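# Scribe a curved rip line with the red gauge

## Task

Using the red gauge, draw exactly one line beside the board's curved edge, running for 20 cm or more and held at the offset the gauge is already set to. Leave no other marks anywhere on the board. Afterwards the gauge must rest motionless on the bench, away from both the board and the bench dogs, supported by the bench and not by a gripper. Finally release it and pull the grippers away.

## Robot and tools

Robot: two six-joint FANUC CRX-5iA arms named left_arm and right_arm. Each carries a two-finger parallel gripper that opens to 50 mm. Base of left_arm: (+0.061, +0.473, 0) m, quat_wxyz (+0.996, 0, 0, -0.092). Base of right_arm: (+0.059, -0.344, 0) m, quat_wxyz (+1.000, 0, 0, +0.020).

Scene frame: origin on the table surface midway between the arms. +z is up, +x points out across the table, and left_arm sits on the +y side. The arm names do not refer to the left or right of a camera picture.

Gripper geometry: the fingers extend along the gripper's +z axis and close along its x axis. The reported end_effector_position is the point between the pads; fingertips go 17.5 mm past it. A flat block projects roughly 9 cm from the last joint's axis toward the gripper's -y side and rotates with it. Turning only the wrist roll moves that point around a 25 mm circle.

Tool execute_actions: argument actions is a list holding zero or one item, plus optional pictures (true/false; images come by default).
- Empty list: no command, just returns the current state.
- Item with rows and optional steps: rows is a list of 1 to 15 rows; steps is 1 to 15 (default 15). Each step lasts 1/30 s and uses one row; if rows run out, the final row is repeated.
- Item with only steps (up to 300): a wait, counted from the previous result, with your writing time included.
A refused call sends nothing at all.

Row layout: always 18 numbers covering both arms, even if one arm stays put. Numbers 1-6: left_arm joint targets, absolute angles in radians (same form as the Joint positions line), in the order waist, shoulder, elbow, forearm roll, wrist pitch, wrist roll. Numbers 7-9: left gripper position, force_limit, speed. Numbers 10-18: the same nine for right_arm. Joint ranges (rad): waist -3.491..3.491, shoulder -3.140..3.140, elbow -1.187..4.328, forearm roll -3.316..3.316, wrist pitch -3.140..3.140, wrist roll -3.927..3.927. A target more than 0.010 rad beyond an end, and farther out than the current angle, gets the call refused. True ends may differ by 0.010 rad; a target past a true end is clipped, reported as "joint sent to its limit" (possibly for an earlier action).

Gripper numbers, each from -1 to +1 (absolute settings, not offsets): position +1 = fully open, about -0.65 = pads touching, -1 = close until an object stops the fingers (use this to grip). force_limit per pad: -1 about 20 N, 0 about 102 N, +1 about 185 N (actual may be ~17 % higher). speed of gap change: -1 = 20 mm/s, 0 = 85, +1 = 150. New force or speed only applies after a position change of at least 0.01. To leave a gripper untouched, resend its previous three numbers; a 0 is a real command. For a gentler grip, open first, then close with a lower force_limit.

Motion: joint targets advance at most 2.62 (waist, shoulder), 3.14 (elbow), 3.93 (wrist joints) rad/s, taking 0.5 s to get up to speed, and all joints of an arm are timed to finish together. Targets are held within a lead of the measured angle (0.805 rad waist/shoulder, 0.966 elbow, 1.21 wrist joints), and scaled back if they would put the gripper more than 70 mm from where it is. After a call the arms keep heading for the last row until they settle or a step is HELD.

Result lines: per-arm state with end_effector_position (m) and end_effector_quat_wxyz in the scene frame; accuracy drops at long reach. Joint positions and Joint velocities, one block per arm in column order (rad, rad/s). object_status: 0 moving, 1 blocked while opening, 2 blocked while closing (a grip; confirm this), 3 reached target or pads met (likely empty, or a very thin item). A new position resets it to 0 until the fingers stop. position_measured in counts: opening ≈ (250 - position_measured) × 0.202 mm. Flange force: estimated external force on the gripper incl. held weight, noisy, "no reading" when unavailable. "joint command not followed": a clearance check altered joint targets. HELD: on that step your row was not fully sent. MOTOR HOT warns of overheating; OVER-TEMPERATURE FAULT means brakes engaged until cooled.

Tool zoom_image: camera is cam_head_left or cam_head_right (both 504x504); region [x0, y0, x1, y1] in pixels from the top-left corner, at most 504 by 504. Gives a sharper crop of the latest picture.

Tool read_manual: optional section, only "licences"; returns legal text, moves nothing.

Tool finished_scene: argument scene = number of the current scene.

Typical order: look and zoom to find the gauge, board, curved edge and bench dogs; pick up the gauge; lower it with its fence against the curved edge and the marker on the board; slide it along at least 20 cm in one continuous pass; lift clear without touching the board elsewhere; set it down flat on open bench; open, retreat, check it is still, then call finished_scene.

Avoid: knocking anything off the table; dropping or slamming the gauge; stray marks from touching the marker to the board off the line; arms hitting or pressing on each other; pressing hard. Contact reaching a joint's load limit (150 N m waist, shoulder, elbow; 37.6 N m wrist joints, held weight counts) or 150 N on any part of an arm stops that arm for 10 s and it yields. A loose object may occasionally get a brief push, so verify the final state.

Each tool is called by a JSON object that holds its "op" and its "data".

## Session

{"op": "execute_actions", "data": {"actions": []}}

Scene clock: 0.00 s of 4800.00 s.
left_arm: end_effector_position=(+0.1490, +0.1065, +0.1432) position_measured=3 object_status=3 end_effector_quat_wxyz=(+0.052, +0.397, +0.879, +0.258) | right_arm: end_effector_position=(+0.4010, -0.6678, +0.3061) position_measured=3 object_status=3 end_effector_quat_wxyz=(-0.118, -0.345, +0.816, +0.448)
Joint positions: left_arm=[-1.124  0.166 -0.071 -0.407 -1.681  2.057] | right_arm=[-0.698  0.755  0.965 -0.485 -2.681  2.696]
Joint velocities: left_arm=[ 0.001 -0.002  0.     0.     0.    -0.001] | right_arm=[-0.001 -0.001 -0.     0.     0.    -0.001]
Flange force (N, the push that the arm receives, along the gripper's own x y z axes): no reading

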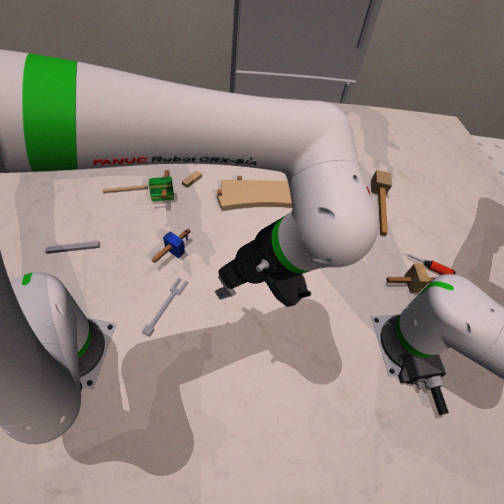

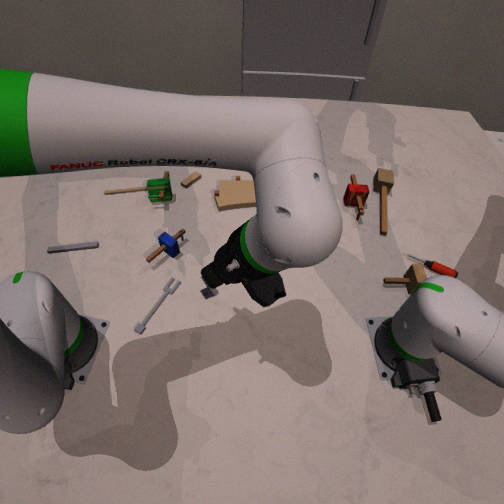

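{"op": "execute_actions", "data": {"actions": [{"rows":[[0.5,-0.1,0,0,-1.67,2.057,1,0,0,-0.698,0.2,0.2,0,-1.57,2.696,1,0,0]]}], "pictures": false}}

{"op": "execute_actions", "data": {"actions": [{"steps":55}]}}

{"op": "zoom_image", "data": {"camera": "cam_head_right", "region": [325,160,405,240]}}

{"op": "zoom_image", "data": {"camera": "cam_head_left", "region": [325,160,405,240]}}

{"op": "zoom_image", "data": {"camera": "cam_head_right", "region": [195,160,335,250]}}

Scene clock: 9.17 s of 4800.00 s.
left_arm: end_effector_position=(+0.2491, +0.1196, +0.2047) position_measured=3 object_status=3 end_effector_quat_wxyz=(-0.002, +0.202, +0.968, +0.152) | right_arm: end_effector_position=(+0.4079, -0.7252, +0.2565) position_measured=3 object_status=3 end_effector_quat_wxyz=(-0.032, -0.245, +0.955, +0.165)
Joint positions: left_arm=[-0.715  0.052 -0.041 -0.232 -1.677  2.057] | right_arm=[-0.698  0.385  0.456 -0.162 -1.941  2.696]
Joint velocities: left_arm=[ 1.021 -0.215  0.057  0.324  0.009 -0.   ] | right_arm=[ 0.001 -0.981 -1.352  0.851  1.948 -0.001]
Flange force (N, the push that the arm receives, along the gripper's own x y z axes): left_arm=[0.7 -2.4 -0.5] | right_arm=[0.9 0.8 -6.0]
Steps of this call (steps 1 to 90: nothing new was sent; then 5.67 s passed at rest; steps 91 to 105: all 15 steps of this action). Readings (joint positions | what the end effector reports):
91: left_arm=[-1.123 0.166 -0.071 -0.407 -1.681 2.057] | right_arm=[-0.698 0.755 0.965 -0.485 -2.680 2.696] | left_arm position_measured=3 object_status=3 | right_arm position_measured=3 object_status=3
92: left_arm=[-1.119 0.165 -0.071 -0.404 -1.681 2.057] | right_arm=[-0.698 0.752 0.960 -0.482 -2.673 2.696] | left_arm position_measured=3 object_status=3 | right_arm position_measured=3 object_status=3
94: left_arm=[-1.092 0.156 -0.069 -0.391 -1.681 2.057] | right_arm=[-0.698 0.732 0.932 -0.464 -2.633 2.696] | left_arm position_measured=3 object_status=3 | right_arm position_measured=3 object_status=3
98: left_arm=[-0.970 0.117 -0.058 -0.330 -1.679 2.057] | right_arm=[-0.698 0.639 0.805 -0.383 -2.448 2.696] | left_arm position_measured=3 object_status=3 | right_arm position_measured=3 object_status=3
105: the state above

Scene clock: 11.00 s of 4800.00 s.
left_arm: end_effector_position=(+0.4874, +0.4525, +0.3079) position_measured=3 object_status=3 end_effector_quat_wxyz=(+0.000, -0.390, +0.921, -0.000) | right_arm: end_effector_position=(+0.3959, -0.7820, +0.2588) position_measured=3 object_status=3 end_effector_quat_wxyz=(+0.000, -0.231, +0.973, -0.000)
Joint positions: left_arm=[ 0.5   -0.1   -0.    -0.    -1.67   2.057] | right_arm=[-0.698  0.2    0.2    0.    -1.57   2.696]
Joint velocities: left_arm=[ 0.001  0.    -0.001  0.    -0.    -0.002] | right_arm=[-0.001  0.    -0.001 -0.     0.001  0.   ]
Flange force (N, the push that the arm receives, along the gripper's own x y z axes): left_arm=[3.8 0.2 3.4] | right_arm=[1.3 -2.7 -2.8]
Steps of this call (steps 1 to 55: the robot went on to your last target). Readings (joint positions | what the end effector reports):
1: left_arm=[-0.681 0.045 -0.039 -0.221 -1.676 2.057] | right_arm=[-0.698 0.353 0.411 -0.133 -1.876 2.696] | left_arm position_measured=3 object_status=3 | right_arm position_measured=3 object_status=3
2: left_arm=[-0.647 0.038 -0.037 -0.211 -1.676 2.057] | right_arm=[-0.698 0.322 0.368 -0.107 -1.814 2.696] | left_arm position_measured=3 object_status=3 | right_arm position_measured=3 object_status=3
4: left_arm=[-0.579 0.026 -0.034 -0.193 -1.675 2.057] | right_arm=[-0.698 0.269 0.296 -0.061 -1.709 2.696] | left_arm position_measured=3 object_status=3 | right_arm position_measured=3 object_status=3
8: left_arm=[-0.448 0.005 -0.028 -0.161 -1.675 2.057] | right_arm=[-0.698 0.208 0.211 -0.007 -1.586 2.696] | left_arm position_measured=3 object_status=3 | right_arm position_measured=3 object_status=3
55: the state above

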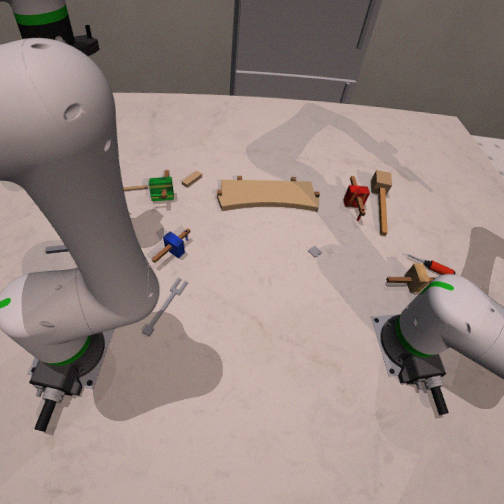

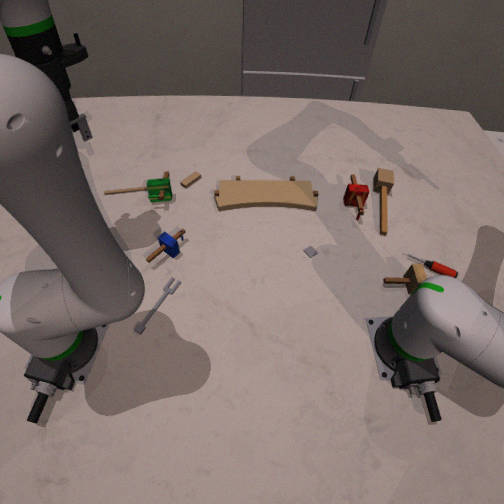

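Region (325, 160, 405, 240) of cam_head_right's 504x504 image, scaled by 6.300, with more detail than that image has.

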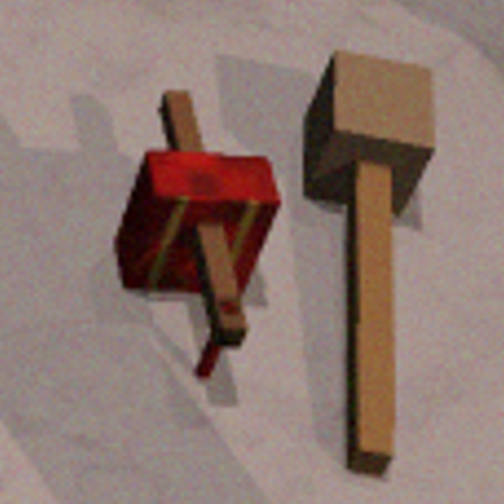

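Region (325, 160, 405, 240) of cam_head_left's 504x504 image, scaled by 6.300, with more detail than that image has.

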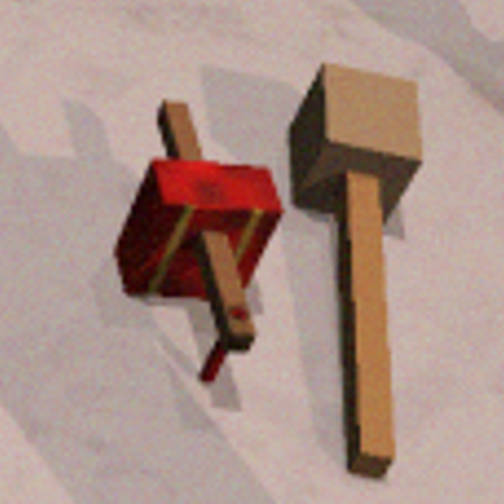

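Region (195, 160, 335, 250) of cam_head_right's 504x504 image, scaled by 3.600, with more detail than that image has; it fills the top 324 rows of this view, and the rest is white.

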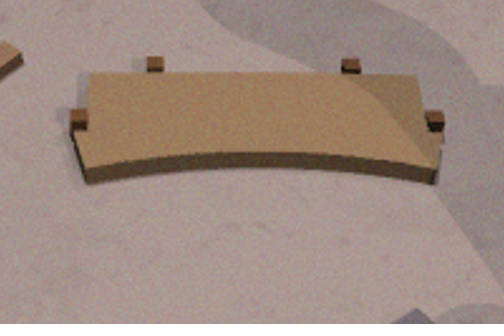

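{"op": "execute_actions", "data": {"actions": [{"rows":[[0.4,0.3,0.3,-1.5708,1.5,3.1416,1,0,0,0.412,0.169,-0.19,0,-1.212,1.08,1,0,0]]}], "pictures": false}}

{"op": "execute_actions", "data": {"actions": [{"steps":75}]}}

{"op": "zoom_image", "data": {"camera": "cam_head_left", "region": [315,140,405,230]}}

Scene clock: 56.53 s of 4800.00 s.
left_arm: end_effector_position=(+0.6004, +0.6008, +0.2899) position_measured=3 object_status=3 end_effector_quat_wxyz=(+0.195, -0.477, +0.847, +0.130) | right_arm: end_effector_position=(+0.4942, -0.6662, +0.2093) position_measured=3 object_status=3 end_effector_quat_wxyz=(+0.000, -0.157, +0.988, -0.000)
Joint positions: left_arm=[ 0.474  0.003  0.078 -0.348 -1.321  2.338] | right_arm=[-0.398  0.19   0.073  0.    -1.453  2.245]
Joint velocities: left_arm=[-0.054  0.215  0.161 -0.835  0.834  0.583] | right_arm=[ 0.727 -0.02  -0.252 -0.     0.228 -1.078]
Flange force (N, the push that the arm receives, along the gripper's own x y z axes): left_arm=[0.9 -0.3 0.2] | right_arm=[-2.6 -6.4 -1.2]
Steps of this call (steps 1 to 15: the robot went on to your last target; steps 16 to 90: nothing new was sent; then 42.03 s passed at rest; steps 91 to 105: all 15 steps of this action). Readings (joint positions | what the end effector reports):
91: left_arm=[0.500 -0.100 0.000 -0.000 -1.669 2.058] | right_arm=[-0.698 0.200 0.200 0.000 -1.570 2.695] | left_arm position_measured=3 object_status=3 | right_arm position_measured=3 object_status=3
92: left_arm=[0.500 -0.098 0.002 -0.007 -1.662 2.064] | right_arm=[-0.694 0.200 0.197 0.000 -1.568 2.688] | left_arm position_measured=3 object_status=3 | right_arm position_measured=3 object_status=3
94: left_arm=[0.496 -0.085 0.012 -0.048 -1.622 2.100] | right_arm=[-0.667 0.199 0.184 0.000 -1.556 2.648] | left_arm position_measured=3 object_status=3 | right_arm position_measured=3 object_status=3
98: left_arm=[0.488 -0.050 0.038 -0.156 -1.513 2.193] | right_arm=[-0.568 0.195 0.139 0.000 -1.514 2.501] | left_arm position_measured=3 object_status=3 | right_arm position_measured=3 object_status=3
105: the state above

Scene clock: 59.03 s of 4800.00 s.
left_arm: end_effector_position=(+0.6695, +0.2697, +0.4471) position_measured=3 object_status=3 end_effector_quat_wxyz=(+0.568, +0.422, +0.567, -0.422) | right_arm: end_effector_position=(+0.5393, -0.2799, +0.1101) position_measured=3 object_status=3 end_effector_quat_wxyz=(-0.000, +0.020, +1.000, -0.000)
Joint positions: left_arm=[ 0.4    0.3    0.3   -1.57   1.495  3.141] | right_arm=[ 0.412  0.169 -0.19  -0.    -1.212  1.08 ]
Joint velocities: left_arm=[-0.002  0.009  0.007 -0.029  0.121  0.02 ] | right_arm=[-0.    -0.     0.    -0.    -0.001 -0.002]
Flange force (N, the push that the arm receives, along the gripper's own x y z axes): left_arm=[2.9 -7.7 0.0] | right_arm=[-2.9 -1.5 -2.3]
Steps of this call (steps 1 to 75: the robot went on to your last target). Readings (joint positions | what the end effector reports):
1: left_arm=[0.473 0.011 0.083 -0.377 -1.293 2.358] | right_arm=[-0.373 0.189 0.064 0.000 -1.445 2.208] | left_arm position_measured=3 object_status=3 | right_arm position_measured=3 object_status=3
2: left_arm=[0.471 0.018 0.088 -0.406 -1.264 2.377] | right_arm=[-0.349 0.189 0.056 0.000 -1.438 2.172] | left_arm position_measured=3 object_status=3 | right_arm position_measured=3 object_status=3
4: left_arm=[0.467 0.032 0.099 -0.464 -1.205 2.415] | right_arm=[-0.299 0.187 0.040 0.000 -1.423 2.101] | left_arm position_measured=3 object_status=3 | right_arm position_measured=3 object_status=3
8: left_arm=[0.460 0.060 0.120 -0.578 -1.079 2.490] | right_arm=[-0.200 0.185 0.008 0.000 -1.394 1.959] | left_arm position_measured=3 object_status=3 | right_arm position_measured=3 object_status=3
75: the state above

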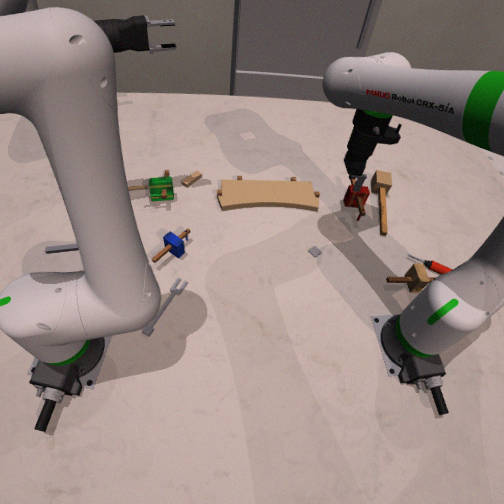

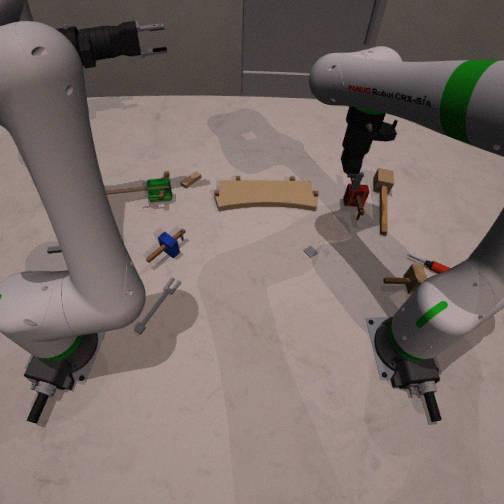

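Region (315, 140, 405, 230) of cam_head_left's 504x504 image, scaled by 5.600, with more detail than that image has.

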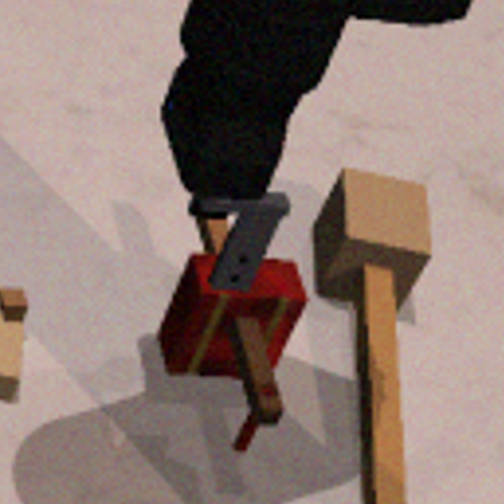

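{"op": "execute_actions", "data": {"actions": [{"rows":[[0.4,0.3,0.3,-1.5708,1.5,3.1416,1,0,0,0.3585,0.174,-0.1842,0,-1.2126,1.132,1,0,0]],"steps":10}], "pictures": false}}

{"op": "execute_actions", "data": {"actions": [{"rows":[[0.4,0.3,0.3,-1.5708,1.5,3.1416,1,0,0,0.3585,0.218,-0.2432,0,-1.1096,1.132,1,0,0]]}]}}

{"op": "zoom_image", "data": {"camera": "cam_head_left", "region": [315,140,405,230]}}

Scene clock: 69.17 s of 4800.00 s.
left_arm: end_effector_position=(+0.6681, +0.2695, +0.4467) position_measured=3 object_status=3 end_effector_quat_wxyz=(+0.566, +0.423, +0.566, -0.423) | right_arm: end_effector_position=(+0.5454, -0.3045, +0.1101) position_measured=3 object_status=3 end_effector_quat_wxyz=(+0.000, +0.020, +1.000, -0.000)
Joint positions: left_arm=[ 0.4    0.3    0.3   -1.571  1.5    3.142] | right_arm=[ 0.359  0.174 -0.184  0.    -1.213  1.131]
Joint velocities: left_arm=[ 0.    -0.001  0.001  0.001  0.     0.002] | right_arm=[-0.008  0.001  0.001 -0.    -0.002  0.01 ]
Flange force (N, the push that the arm receives, along the gripper's own x y z axes): left_arm=[1.1 -5.2 -1.6] | right_arm=[0.1 -2.1 -0.4]
Steps of this call (steps 1 to 15: the robot went on to your last target; steps 16 to 90: nothing new was sent; then 6.80 s passed at rest; steps 91 to 100: all 10 steps of this action). Readings (joint positions | what the end effector reports):
91: left_arm=[0.400 0.300 0.300 -1.571 1.500 3.142] | right_arm=[0.412 0.169 -0.190 0.000 -1.212 1.080] | left_arm position_measured=3 object_status=3 | right_arm position_measured=3 object_status=3
92: left_arm=[0.400 0.300 0.300 -1.571 1.500 3.142] | right_arm=[0.408 0.170 -0.190 0.000 -1.212 1.084] | left_arm position_measured=3 object_status=3 | right_arm position_measured=3 object_status=3
94: left_arm=[0.400 0.300 0.300 -1.571 1.500 3.142] | right_arm=[0.384 0.172 -0.187 0.000 -1.212 1.108] | left_arm position_measured=3 object_status=3 | right_arm position_measured=3 object_status=3
98: left_arm=[0.400 0.300 0.300 -1.571 1.500 3.142] | right_arm=[0.360 0.174 -0.184 0.000 -1.212 1.130] | left_arm position_measured=3 object_status=3 | right_arm position_measured=3 object_status=3
100: the state above

Scene clock: 79.43 s of 4800.00 s.
left_arm: end_effector_position=(+0.6681, +0.2695, +0.4467) position_measured=3 object_status=3 end_effector_quat_wxyz=(+0.566, +0.423, +0.566, -0.423) | right_arm: end_effector_position=(+0.5456, -0.3048, +0.0698) position_measured=3 object_status=3 end_effector_quat_wxyz=(-0.000, +0.020, +1.000, -0.000)
Joint positions: left_arm=[ 0.4    0.3    0.3   -1.571  1.5    3.142] | right_arm=[ 0.359  0.214 -0.238  0.    -1.119  1.132]
Joint velocities: left_arm=[ 0.001  0.003 -0.001 -0.    -0.    -0.001] | right_arm=[ 0.001  0.     0.     0.     0.    -0.   ]
Flange force (N, the push that the arm receives, along the gripper's own x y z axes): left_arm=[-0.4 -3.4 0.1] | right_arm=[-4.6 2.6 -24.4]
FORCE FAULT: contact force on the right arm reached its limit, and that arm stopped for 10 seconds. The contact can be on any part of that arm, not only on its tool. That arm's remaining commands of this call were not run. That arm holds still and accepts commands again. Move the arm away from the contact; if what it grips holds it there, let go first. Pushing or pulling that hard again can fault the arm again.
The stop of the right arm began at step 8 of this call (marked STOPPED below). From that step on that arm followed nothing that you had sent. 8 of its steps, steps kept back included, did not run and will not run. Nothing is kept back now, and the robot has no last target.
Steps of this call (steps 1 to 15: all 15 steps of this action; steps 16 to 308: the stop continued). Readings (joint positions | what the end effector reports):
1: left_arm=[0.400 0.300 0.300 -1.571 1.500 3.142] | right_arm=[0.359 0.174 -0.185 0.000 -1.212 1.132] | left_arm position_measured=3 object_status=3 | right_arm position_measured=3 object_status=3
2: left_arm=[0.400 0.300 0.300 -1.571 1.500 3.142] | right_arm=[0.359 0.177 -0.189 0.000 -1.205 1.132] | left_arm position_measured=3 object_status=3 | right_arm position_measured=3 object_status=3
4: left_arm=[0.400 0.300 0.300 -1.571 1.500 3.142] | right_arm=[0.359 0.194 -0.211 0.000 -1.166 1.132] | left_arm position_measured=3 object_status=3 | right_arm position_measured=3 object_status=3
8: left_arm=[0.400 0.300 0.300 -1.571 1.500 3.142] | right_arm=[0.359 0.214 -0.238 0.000 -1.119 1.132] | left_arm position_measured=3 object_status=3 | right_arm position_measured=3 object_status=3 STOPPED (the right arm)
308: the state above

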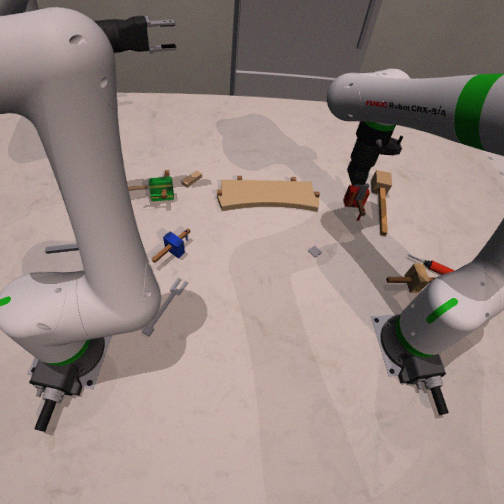

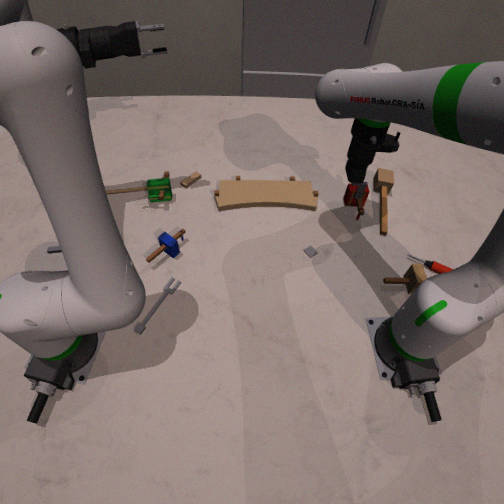

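Region (315, 140, 405, 230) of cam_head_left's 504x504 image, scaled by 5.600, with more detail than that image has.

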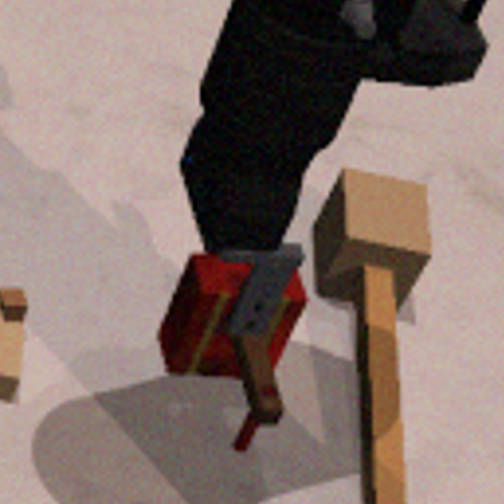

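{"op": "execute_actions", "data": {"actions": [{"rows":[[0.4,0.3,0.3,-1.5708,1.5,3.1416,1,0,0,0.3585,0.2108,-0.234,0,-1.126,1.132,1,0,0]],"steps":8}], "pictures": false}}

{"op": "execute_actions", "data": {"actions": [{"rows":[[0.4,0.3,0.3,-1.5708,1.5,3.1416,1,0,0,0.3585,0.2108,-0.234,0,-1.126,1.132,-1,-0.4,-0.5]]}], "pictures": false}}

{"op": "execute_actions", "data": {"actions": [{"steps":8}], "pictures": false}}

{"op": "execute_actions", "data": {"actions": [{"rows":[[0.4,0.3,0.3,-1.5708,1.5,3.1416,1,0,0,0.3585,0.12,-0.06,0,-1.39,1.132,-1,-0.4,-0.5]]}]}}

Scene clock: 90.73 s of 4800.00 s.
left_arm: end_effector_position=(+0.6681, +0.2695, +0.4467) position_measured=3 object_status=3 end_effector_quat_wxyz=(+0.566, +0.423, +0.566, -0.423) | right_arm: end_effector_position=(+0.5456, -0.3048, +0.0728) position_measured=3 object_status=3 end_effector_quat_wxyz=(-0.000, +0.020, +1.000, -0.000)
Joint positions: left_arm=[ 0.4    0.3    0.3   -1.571  1.5    3.142] | right_arm=[ 0.359  0.211 -0.234  0.    -1.126  1.132]
Joint velocities: left_arm=[ 0.001  0.     0.001  0.    -0.     0.001] | right_arm=[ 0.    -0.002  0.002 -0.001 -0.003  0.001]
Flange force (N, the push that the arm receives, along the gripper's own x y z axes): left_arm=[-0.5 -3.0 -0.9] | right_arm=[-1.0 -1.9 -0.8]
Steps of this call (steps 1 to 90: nothing new was sent; then 8.03 s passed at rest; steps 91 to 98: all 8 steps of this action). Readings (joint positions | what the end effector reports):
91: left_arm=[0.400 0.300 0.300 -1.571 1.500 3.142] | right_arm=[0.359 0.214 -0.238 0.000 -1.119 1.132] | left_arm position_measured=3 object_status=3 | right_arm position_measured=3 object_status=3
92: left_arm=[0.400 0.300 0.300 -1.571 1.500 3.142] | right_arm=[0.359 0.213 -0.237 0.000 -1.121 1.132] | left_arm position_measured=3 object_status=3 | right_arm position_measured=3 object_status=3
94: left_arm=[0.400 0.300 0.300 -1.571 1.500 3.142] | right_arm=[0.359 0.212 -0.235 0.000 -1.124 1.132] | left_arm position_measured=3 object_status=3 | right_arm position_measured=3 object_status=3
98: the state above

Scene clock: 91.23 s of 4800.00 s.
left_arm: end_effector_position=(+0.6681, +0.2695, +0.4467) position_measured=3 object_status=3 end_effector_quat_wxyz=(+0.566, +0.423, +0.566, -0.423) | right_arm: end_effector_position=(+0.5456, -0.3048, +0.0729) position_measured=86 object_status=0 end_effector_quat_wxyz=(-0.000, +0.020, +1.000, -0.000)
Joint positions: left_arm=[ 0.4    0.3    0.3   -1.571  1.5    3.142] | right_arm=[ 0.359  0.211 -0.234  0.    -1.126  1.132]
Joint velocities: left_arm=[-0.  0. -0. -0. -0.  0.] | right_arm=[-0.     0.    -0.    -0.    -0.    -0.001]
Flange force (N, the push that the arm receives, along the gripper's own x y z axes): left_arm=[1.3 -2.7 0.7] | right_arm=[-3.2 -0.1 -1.6]
Steps of this call (steps 1 to 15: all 15 steps of this action). Readings (joint positions | what the end effector reports):
1: left_arm=[0.400 0.300 0.300 -1.571 1.500 3.142] | right_arm=[0.359 0.211 -0.234 0.000 -1.126 1.132] | left_arm position_measured=3 object_status=3 | right_arm position_measured=10 object_status=0
2: left_arm=[0.400 0.300 0.300 -1.571 1.500 3.142] | right_arm=[0.359 0.211 -0.234 0.000 -1.126 1.132] | left_arm position_measured=3 object_status=3 | right_arm position_measured=18 object_status=0
4: left_arm=[0.400 0.300 0.300 -1.571 1.500 3.142] | right_arm=[0.359 0.211 -0.234 0.000 -1.126 1.132] | left_arm position_measured=3 object_status=3 | right_arm position_measured=36 object_status=0
8: left_arm=[0.400 0.300 0.300 -1.571 1.500 3.142] | right_arm=[0.359 0.211 -0.234 0.000 -1.126 1.132] | left_arm position_measured=3 object_status=3 | right_arm position_measured=70 object_status=0
15: the state above

Scene clock: 91.50 s of 4800.00 s.
left_arm: end_effector_position=(+0.6681, +0.2695, +0.4467) position_measured=3 object_status=3 end_effector_quat_wxyz=(+0.566, +0.423, +0.566, -0.423) | right_arm: end_effector_position=(+0.5456, -0.3048, +0.0729) position_measured=86 object_status=2 end_effector_quat_wxyz=(-0.000, +0.020, +1.000, -0.000)
Joint positions: left_arm=[ 0.4    0.3    0.3   -1.571  1.5    3.142] | right_arm=[ 0.359  0.211 -0.234 -0.    -1.126  1.132]
Joint velocities: left_arm=[-0.001  0.002  0.    -0.001  0.     0.001] | right_arm=[-0.     0.     0.    -0.001 -0.    -0.001]
Flange force (N, the push that the arm receives, along the gripper's own x y z axes): left_arm=[1.1 -2.9 0.7] | right_arm=[-3.0 -0.9 -2.2]
Steps of this call (steps 1 to 8: the robot went on to your last target). Readings (joint positions | what the end effector reports):
1: left_arm=[0.400 0.300 0.300 -1.571 1.500 3.142] | right_arm=[0.359 0.211 -0.234 0.000 -1.126 1.132] | left_arm position_measured=3 object_status=3 | right_arm position_measured=86 object_status=2
2: left_arm=[0.400 0.300 0.300 -1.571 1.500 3.142] | right_arm=[0.359 0.211 -0.234 0.000 -1.126 1.132] | left_arm position_measured=3 object_status=3 | right_arm position_measured=86 object_status=2
4: left_arm=[0.400 0.300 0.300 -1.571 1.500 3.142] | right_arm=[0.359 0.211 -0.234 0.000 -1.126 1.132] | left_arm position_measured=3 object_status=3 | right_arm position_measured=86 object_status=2
8: the state above

Scene clock: 92.00 s of 4800.00 s.
left_arm: end_effector_position=(+0.6681, +0.2695, +0.4467) position_measured=3 object_status=3 end_effector_quat_wxyz=(+0.566, +0.423, +0.566, -0.423) | right_arm: end_effector_position=(+0.5442, -0.3054, +0.1863) position_measured=86 object_status=2 end_effector_quat_wxyz=(+0.000, +0.020, +1.000, +0.000)
Joint positions: left_arm=[ 0.4    0.3    0.3   -1.571  1.5    3.142] | right_arm=[ 0.358  0.121 -0.061 -0.    -1.389  1.132]
Joint velocities: left_arm=[-0.  0.  0.  0. -0. -0.] | right_arm=[ 0.    -0.006  0.014  0.001 -0.02   0.   ]
Flange force (N, the push that the arm receives, along the gripper's own x y z axes): left_arm=[0.4 -4.0 -0.2] | right_arm=[-1.7 -1.5 -0.4]
Steps of this call (steps 1 to 15: all 15 steps of this action). Readings (joint positions | what the end effector reports):
1: left_arm=[0.400 0.300 0.300 -1.571 1.500 3.142] | right_arm=[0.358 0.211 -0.233 -0.000 -1.127 1.132] | left_arm position_measured=3 object_status=3 | right_arm position_measured=86 object_status=2
2: left_arm=[0.400 0.300 0.300 -1.571 1.500 3.142] | right_arm=[0.358 0.208 -0.229 -0.000 -1.134 1.132] | left_arm position_measured=3 object_status=3 | right_arm position_measured=86 object_status=2
4: left_arm=[0.400 0.300 0.300 -1.571 1.500 3.142] | right_arm=[0.358 0.194 -0.202 -0.000 -1.174 1.132] | left_arm position_measured=3 object_status=3 | right_arm position_measured=86 object_status=2
8: left_arm=[0.400 0.300 0.300 -1.571 1.500 3.142] | right_arm=[0.358 0.149 -0.117 -0.000 -1.304 1.132] | left_arm position_measured=3 object_status=3 | right_arm position_measured=86 object_status=2
15: the state above

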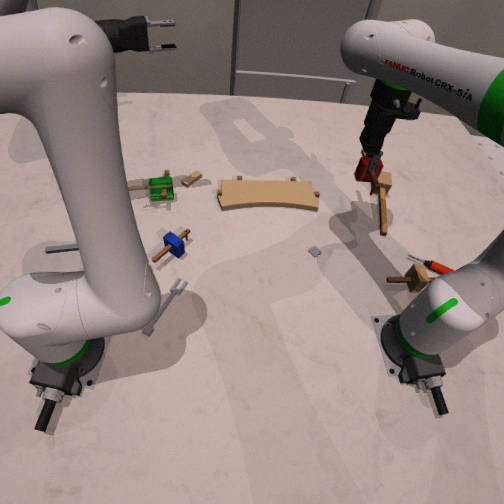

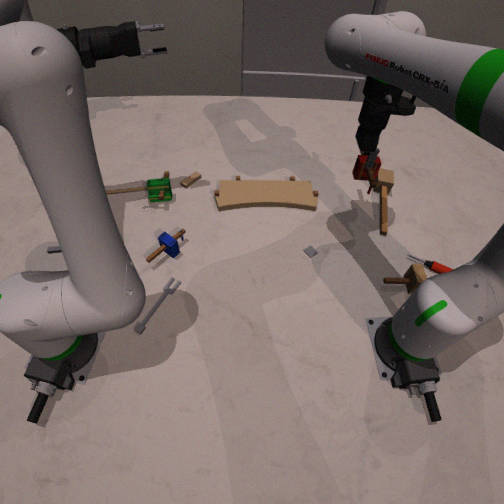

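{"op": "execute_actions", "data": {"actions": [{"rows":[[0.25,0.28,0.28,-1.5708,1.637,3.1416,1,0,0,0.06,0.3,0.3,-1.5708,-1.471,0,-1,-0.4,-0.5]]}], "pictures": false}}

{"op": "execute_actions", "data": {"actions": [{"steps":45}], "pictures": false}}

{"op": "execute_actions", "data": {"actions": [{"rows":[[0.184,0.28,0.28,-1.5708,1.571,3.1416,1,0,0,0.06,0.3,0.3,-1.5708,-1.471,0,-1,-0.4,-0.5]]}]}}

{"op": "zoom_image", "data": {"camera": "cam_head_left", "region": [170,0,290,110]}}

{"op": "zoom_image", "data": {"camera": "cam_head_right", "region": [160,0,280,110]}}

Scene clock: 106.77 s of 4800.00 s.
left_arm: end_effector_position=(+0.5786, +0.1814, +0.4489) position_measured=3 object_status=3 end_effector_quat_wxyz=(+0.500, +0.500, +0.500, -0.500) | right_arm: end_effector_position=(+0.5228, -0.1698, +0.1818) position_measured=86 object_status=2 end_effector_quat_wxyz=(-0.123, +0.306, +0.917, +0.224)
Joint positions: left_arm=[ 0.251  0.28   0.28  -1.571  1.636  3.142] | right_arm=[ 0.247  0.187  0.074 -0.521 -1.42   0.71 ]
Joint velocities: left_arm=[-0.012 -0.003 -0.001  0.001  0.011  0.002] | right_arm=[-0.215  0.13   0.26  -1.201 -0.057 -0.815]
Flange force (N, the push that the arm receives, along the gripper's own x y z axes): left_arm=[-0.6 2.5 2.0] | right_arm=[-5.3 2.7 -2.2]
Steps of this call (steps 1 to 15: the robot went on to your last target; steps 16 to 90: nothing new was sent; then 11.27 s passed at rest; steps 91 to 105: all 15 steps of this action). Readings (joint positions | what the end effector reports):
91: left_arm=[0.399 0.300 0.300 -1.571 1.501 3.142] | right_arm=[0.358 0.120 -0.060 -0.000 -1.390 1.132] | left_arm position_measured=3 object_status=3 | right_arm position_measured=86 object_status=2
92: left_arm=[0.395 0.300 0.300 -1.571 1.505 3.142] | right_arm=[0.357 0.121 -0.058 -0.007 -1.391 1.125] | left_arm position_measured=3 object_status=3 | right_arm position_measured=86 object_status=2
94: left_arm=[0.368 0.296 0.296 -1.571 1.529 3.142] | right_arm=[0.347 0.127 -0.046 -0.048 -1.393 1.087] | left_arm position_measured=3 object_status=3 | right_arm position_measured=86 object_status=2
98: left_arm=[0.296 0.286 0.286 -1.571 1.594 3.142] | right_arm=[0.306 0.152 0.004 -0.219 -1.404 0.932] | left_arm position_measured=3 object_status=3 | right_arm position_measured=86 object_status=2
105: the state above

Scene clock: 108.27 s of 4800.00 s.
left_arm: end_effector_position=(+0.5780, +0.1809, +0.4490) position_measured=3 object_status=3 end_effector_quat_wxyz=(+0.500, +0.500, +0.500, -0.500) | right_arm: end_effector_position=(+0.5828, +0.0391, +0.4467) position_measured=86 object_status=2 end_effector_quat_wxyz=(+0.500, -0.500, -0.500, -0.500)
Joint positions: left_arm=[ 0.25   0.28   0.28  -1.571  1.637  3.142] | right_arm=[ 0.06   0.3    0.3   -1.571 -1.471  0.   ]
Joint velocities: left_arm=[ 0.001  0.    -0.001 -0.     0.    -0.   ] | right_arm=[-0.     0.    -0.    -0.     0.001 -0.   ]
Flange force (N, the push that the arm receives, along the gripper's own x y z axes): left_arm=[-0.5 -2.4 0.9] | right_arm=[0.7 2.4 -0.8]
Steps of this call (steps 1 to 45: the robot went on to your last target). Readings (joint positions | what the end effector reports):
1: left_arm=[0.251 0.280 0.280 -1.571 1.637 3.142] | right_arm=[0.240 0.191 0.083 -0.561 -1.422 0.682] | left_arm position_measured=3 object_status=3 | right_arm position_measured=86 object_status=2
2: left_arm=[0.250 0.280 0.280 -1.571 1.637 3.142] | right_arm=[0.233 0.196 0.092 -0.602 -1.424 0.655] | left_arm position_measured=3 object_status=3 | right_arm position_measured=86 object_status=2
4: left_arm=[0.250 0.280 0.280 -1.571 1.637 3.142] | right_arm=[0.218 0.204 0.109 -0.682 -1.428 0.601] | left_arm position_measured=3 object_status=3 | right_arm position_measured=86 object_status=2
8: left_arm=[0.250 0.280 0.280 -1.571 1.637 3.142] | right_arm=[0.191 0.221 0.143 -0.838 -1.436 0.495] | left_arm position_measured=3 object_status=3 | right_arm position_measured=86 object_status=2
45: the state above
All arms were judged still, so your last target was given up. Only a new action makes them travel on or press farther. Fingers that are still opening or closing keep moving.

Scene clock: 108.77 s of 4800.00 s.
left_arm: end_effector_position=(+0.5792, +0.1451, +0.4491) position_measured=3 object_status=3 end_effector_quat_wxyz=(+0.500, +0.500, +0.500, -0.500) | right_arm: end_effector_position=(+0.5828, +0.0391, +0.4467) position_measured=86 object_status=2 end_effector_quat_wxyz=(+0.500, -0.500, -0.500, -0.500)
Joint positions: left_arm=[ 0.184  0.28   0.28  -1.571  1.571  3.142] | right_arm=[ 0.06   0.3    0.3   -1.571 -1.471 -0.   ]
Joint velocities: left_arm=[-0.003 -0.002 -0.    -0.    -0.001  0.002] | right_arm=[ 0.    -0.    -0.    -0.001  0.    -0.001]
Flange force (N, the push that the arm receives, along the gripper's own x y z axes): left_arm=[0.8 -2.3 1.8] | right_arm=[0.6 2.3 -1.4]
Steps of this call (steps 1 to 15: all 15 steps of this action). Readings (joint positions | what the end effector reports):
1: left_arm=[0.249 0.280 0.280 -1.571 1.637 3.142] | right_arm=[0.060 0.300 0.300 -1.571 -1.471 0.000] | left_arm position_measured=3 object_status=3 | right_arm position_measured=86 object_status=2
2: left_arm=[0.245 0.280 0.280 -1.571 1.632 3.142] | right_arm=[0.060 0.300 0.300 -1.571 -1.471 0.000] | left_arm position_measured=3 object_status=3 | right_arm position_measured=86 object_status=2
4: left_arm=[0.219 0.280 0.280 -1.571 1.606 3.142] | right_arm=[0.060 0.300 0.300 -1.571 -1.471 0.000] | left_arm position_measured=3 object_status=3 | right_arm position_measured=86 object_status=2
8: left_arm=[0.186 0.280 0.280 -1.571 1.573 3.142] | right_arm=[0.060 0.300 0.300 -1.571 -1.471 0.000] | left_arm position_measured=3 object_status=3 | right_arm position_measured=86 object_status=2
15: the state above

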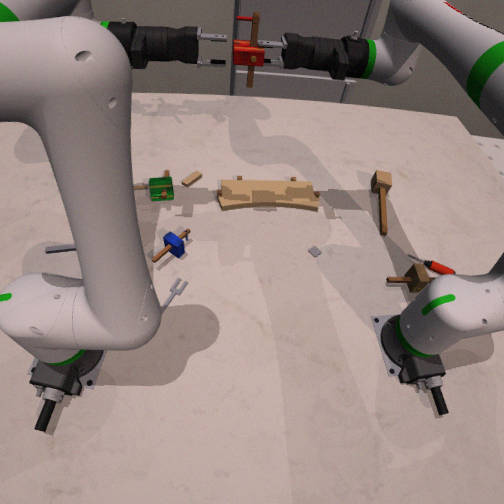

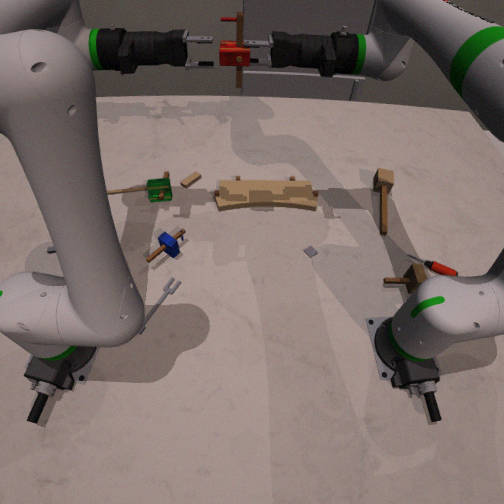

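Region (170, 0, 290, 110) of cam_head_left's 504x504 image, scaled by 4.200, with more detail than that image has; it fills the top 462 rows of this view, and the rest is white.

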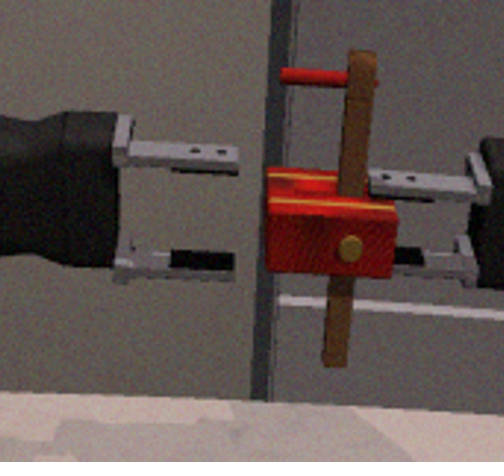

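Region (160, 0, 280, 110) of cam_head_right's 504x504 image, scaled by 4.200, with more detail than that image has; it fills the top 462 rows of this view, and the rest is white.

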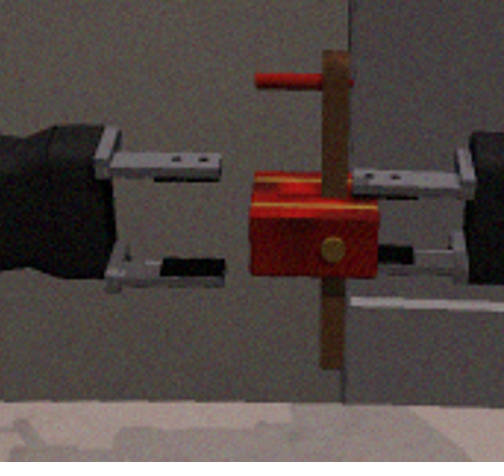

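{"op": "execute_actions", "data": {"actions": [{"rows":[[0.097,0.283,0.283,-1.5708,1.484,3.1416,1,0,0,0.06,0.3,0.3,-1.5708,-1.471,0,-1,-0.4,-0.5]]}]}}

{"op": "zoom_image", "data": {"camera": "cam_head_left", "region": [200,0,290,90]}}

Scene clock: 118.10 s of 4800.00 s.
left_arm: end_effector_position=(+0.5783, +0.0979, +0.4486) position_measured=3 object_status=3 end_effector_quat_wxyz=(+0.500, +0.500, +0.500, -0.500) | right_arm: end_effector_position=(+0.5828, +0.0391, +0.4467) position_measured=86 object_status=2 end_effector_quat_wxyz=(+0.500, -0.500, -0.500, -0.500)
Joint positions: left_arm=[ 0.097  0.283  0.283 -1.571  1.484  3.142] | right_arm=[ 0.06   0.3    0.3   -1.571 -1.471 -0.   ]
Joint velocities: left_arm=[-0.001 -0.001 -0.001  0.001 -0.001 -0.001] | right_arm=[ 0.    -0.    -0.     0.     0.001  0.001]
Flange force (N, the push that the arm receives, along the gripper's own x y z axes): left_arm=[0.7 -3.2 1.1] | right_arm=[1.1 2.0 -1.5]
Steps of this call (steps 1 to 15: the robot went on to your last target; steps 16 to 90: nothing new was sent; then 5.83 s passed at rest; steps 91 to 105: all 15 steps of this action). Readings (joint positions | what the end effector reports):
91: left_arm=[0.183 0.280 0.280 -1.571 1.570 3.142] | right_arm=[0.060 0.300 0.300 -1.571 -1.471 -0.000] | left_arm position_measured=3 object_status=3 | right_arm position_measured=86 object_status=2
92: left_arm=[0.179 0.280 0.280 -1.571 1.566 3.142] | right_arm=[0.060 0.300 0.300 -1.571 -1.471 -0.000] | left_arm position_measured=3 object_status=3 | right_arm position_measured=86 object_status=2
94: left_arm=[0.152 0.281 0.281 -1.571 1.539 3.142] | right_arm=[0.060 0.300 0.300 -1.571 -1.471 -0.000] | left_arm position_measured=3 object_status=3 | right_arm position_measured=86 object_status=2
98: left_arm=[0.101 0.283 0.283 -1.571 1.489 3.142] | right_arm=[0.060 0.300 0.300 -1.571 -1.471 -0.000] | left_arm position_measured=3 object_status=3 | right_arm position_measured=86 object_status=2
105: the state above

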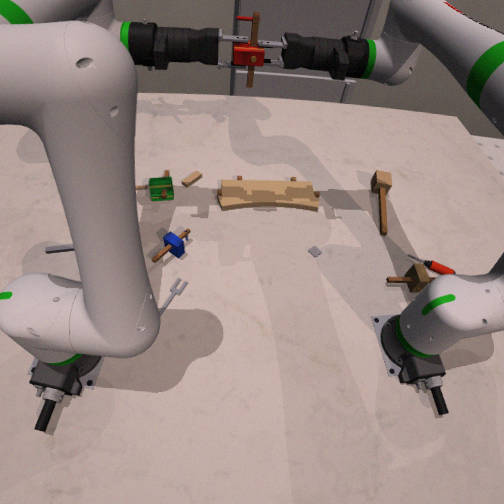

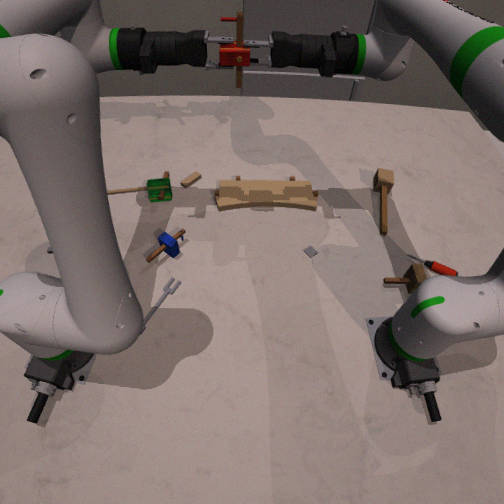

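Region (200, 0, 290, 90) of cam_head_left's 504x504 image, scaled by 5.600, with more detail than that image has.

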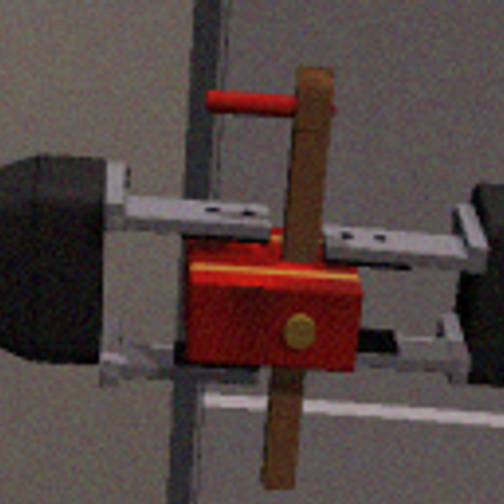

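{"op": "execute_actions", "data": {"actions": [{"rows":[[0.097,0.283,0.283,-1.5708,1.484,3.1416,-1,-0.4,-0.5,0.06,0.3,0.3,-1.5708,-1.471,0,-1,-0.4,-0.5]]}], "pictures": false}}

{"op": "execute_actions", "data": {"actions": [{"steps":6}], "pictures": false}}

Scene clock: 127.90 s of 4800.00 s.
left_arm: end_effector_position=(+0.5783, +0.0978, +0.4487) position_measured=85 object_status=0 end_effector_quat_wxyz=(+0.500, +0.500, +0.500, -0.500) | right_arm: end_effector_position=(+0.5828, +0.0391, +0.4467) position_measured=86 object_status=2 end_effector_quat_wxyz=(+0.500, -0.500, -0.500, -0.500)
Joint positions: left_arm=[ 0.097  0.283  0.283 -1.571  1.484  3.142] | right_arm=[ 0.06   0.3    0.3   -1.571 -1.471 -0.   ]
Joint velocities: left_arm=[-0.    -0.002  0.001  0.001  0.     0.002] | right_arm=[ 0.    -0.     0.001 -0.    -0.001  0.   ]
Flange force (N, the push that the arm receives, along the gripper's own x y z axes): left_arm=[0.0 -4.1 -0.2] | right_arm=[-0.1 2.9 -1.2]
Steps of this call (steps 1 to 15: the robot went on to your last target; steps 16 to 90: nothing new was sent; then 6.30 s passed at rest; steps 91 to 105: all 15 steps of this action). Readings (joint positions | what the end effector reports):
91: left_arm=[0.097 0.283 0.283 -1.571 1.484 3.142] | right_arm=[0.060 0.300 0.300 -1.571 -1.471 -0.000] | left_arm position_measured=10 object_status=0 | right_arm position_measured=86 object_status=2
92: left_arm=[0.097 0.283 0.283 -1.571 1.484 3.142] | right_arm=[0.060 0.300 0.300 -1.571 -1.471 -0.000] | left_arm position_measured=18 object_status=0 | right_arm position_measured=86 object_status=2
94: left_arm=[0.097 0.283 0.283 -1.571 1.484 3.142] | right_arm=[0.060 0.300 0.300 -1.571 -1.471 -0.000] | left_arm position_measured=36 object_status=0 | right_arm position_measured=86 object_status=2
98: left_arm=[0.097 0.283 0.283 -1.571 1.484 3.142] | right_arm=[0.060 0.300 0.300 -1.571 -1.471 -0.000] | left_arm position_measured=70 object_status=0 | right_arm position_measured=86 object_status=2
105: the state above

Scene clock: 128.10 s of 4800.00 s.
left_arm: end_effector_position=(+0.5783, +0.0978, +0.4487) position_measured=85 object_status=2 end_effector_quat_wxyz=(+0.500, +0.500, +0.500, -0.500) | right_arm: end_effector_position=(+0.5828, +0.0391, +0.4467) position_measured=86 object_status=2 end_effector_quat_wxyz=(+0.500, -0.500, -0.500, -0.500)
Joint positions: left_arm=[ 0.097  0.283  0.283 -1.571  1.484  3.142] | right_arm=[ 0.06   0.3    0.3   -1.571 -1.471 -0.   ]
Joint velocities: left_arm=[ 0.001 -0.001  0.001 -0.     0.    -0.   ] | right_arm=[-0.     0.     0.    -0.001 -0.001  0.   ]
Flange force (N, the push that the arm receives, along the gripper's own x y z axes): left_arm=[0.2 -3.2 -0.6] | right_arm=[0.0 1.8 -1.5]
Steps of this call (steps 1 to 6: the robot went on to your last target). Readings (joint positions | what the end effector reports):
1: left_arm=[0.097 0.283 0.283 -1.571 1.484 3.142] | right_arm=[0.060 0.300 0.300 -1.571 -1.471 -0.000] | left_arm position_measured=85 object_status=2 | right_arm position_measured=86 object_status=2
2: left_arm=[0.097 0.283 0.283 -1.571 1.484 3.142] | right_arm=[0.060 0.300 0.300 -1.571 -1.471 -0.000] | left_arm position_measured=85 object_status=2 | right_arm position_measured=86 object_status=2
4: left_arm=[0.097 0.283 0.283 -1.571 1.484 3.142] | right_arm=[0.060 0.300 0.300 -1.571 -1.471 -0.000] | left_arm position_measured=85 object_status=2 | right_arm position_measured=86 object_status=2
6: the state above


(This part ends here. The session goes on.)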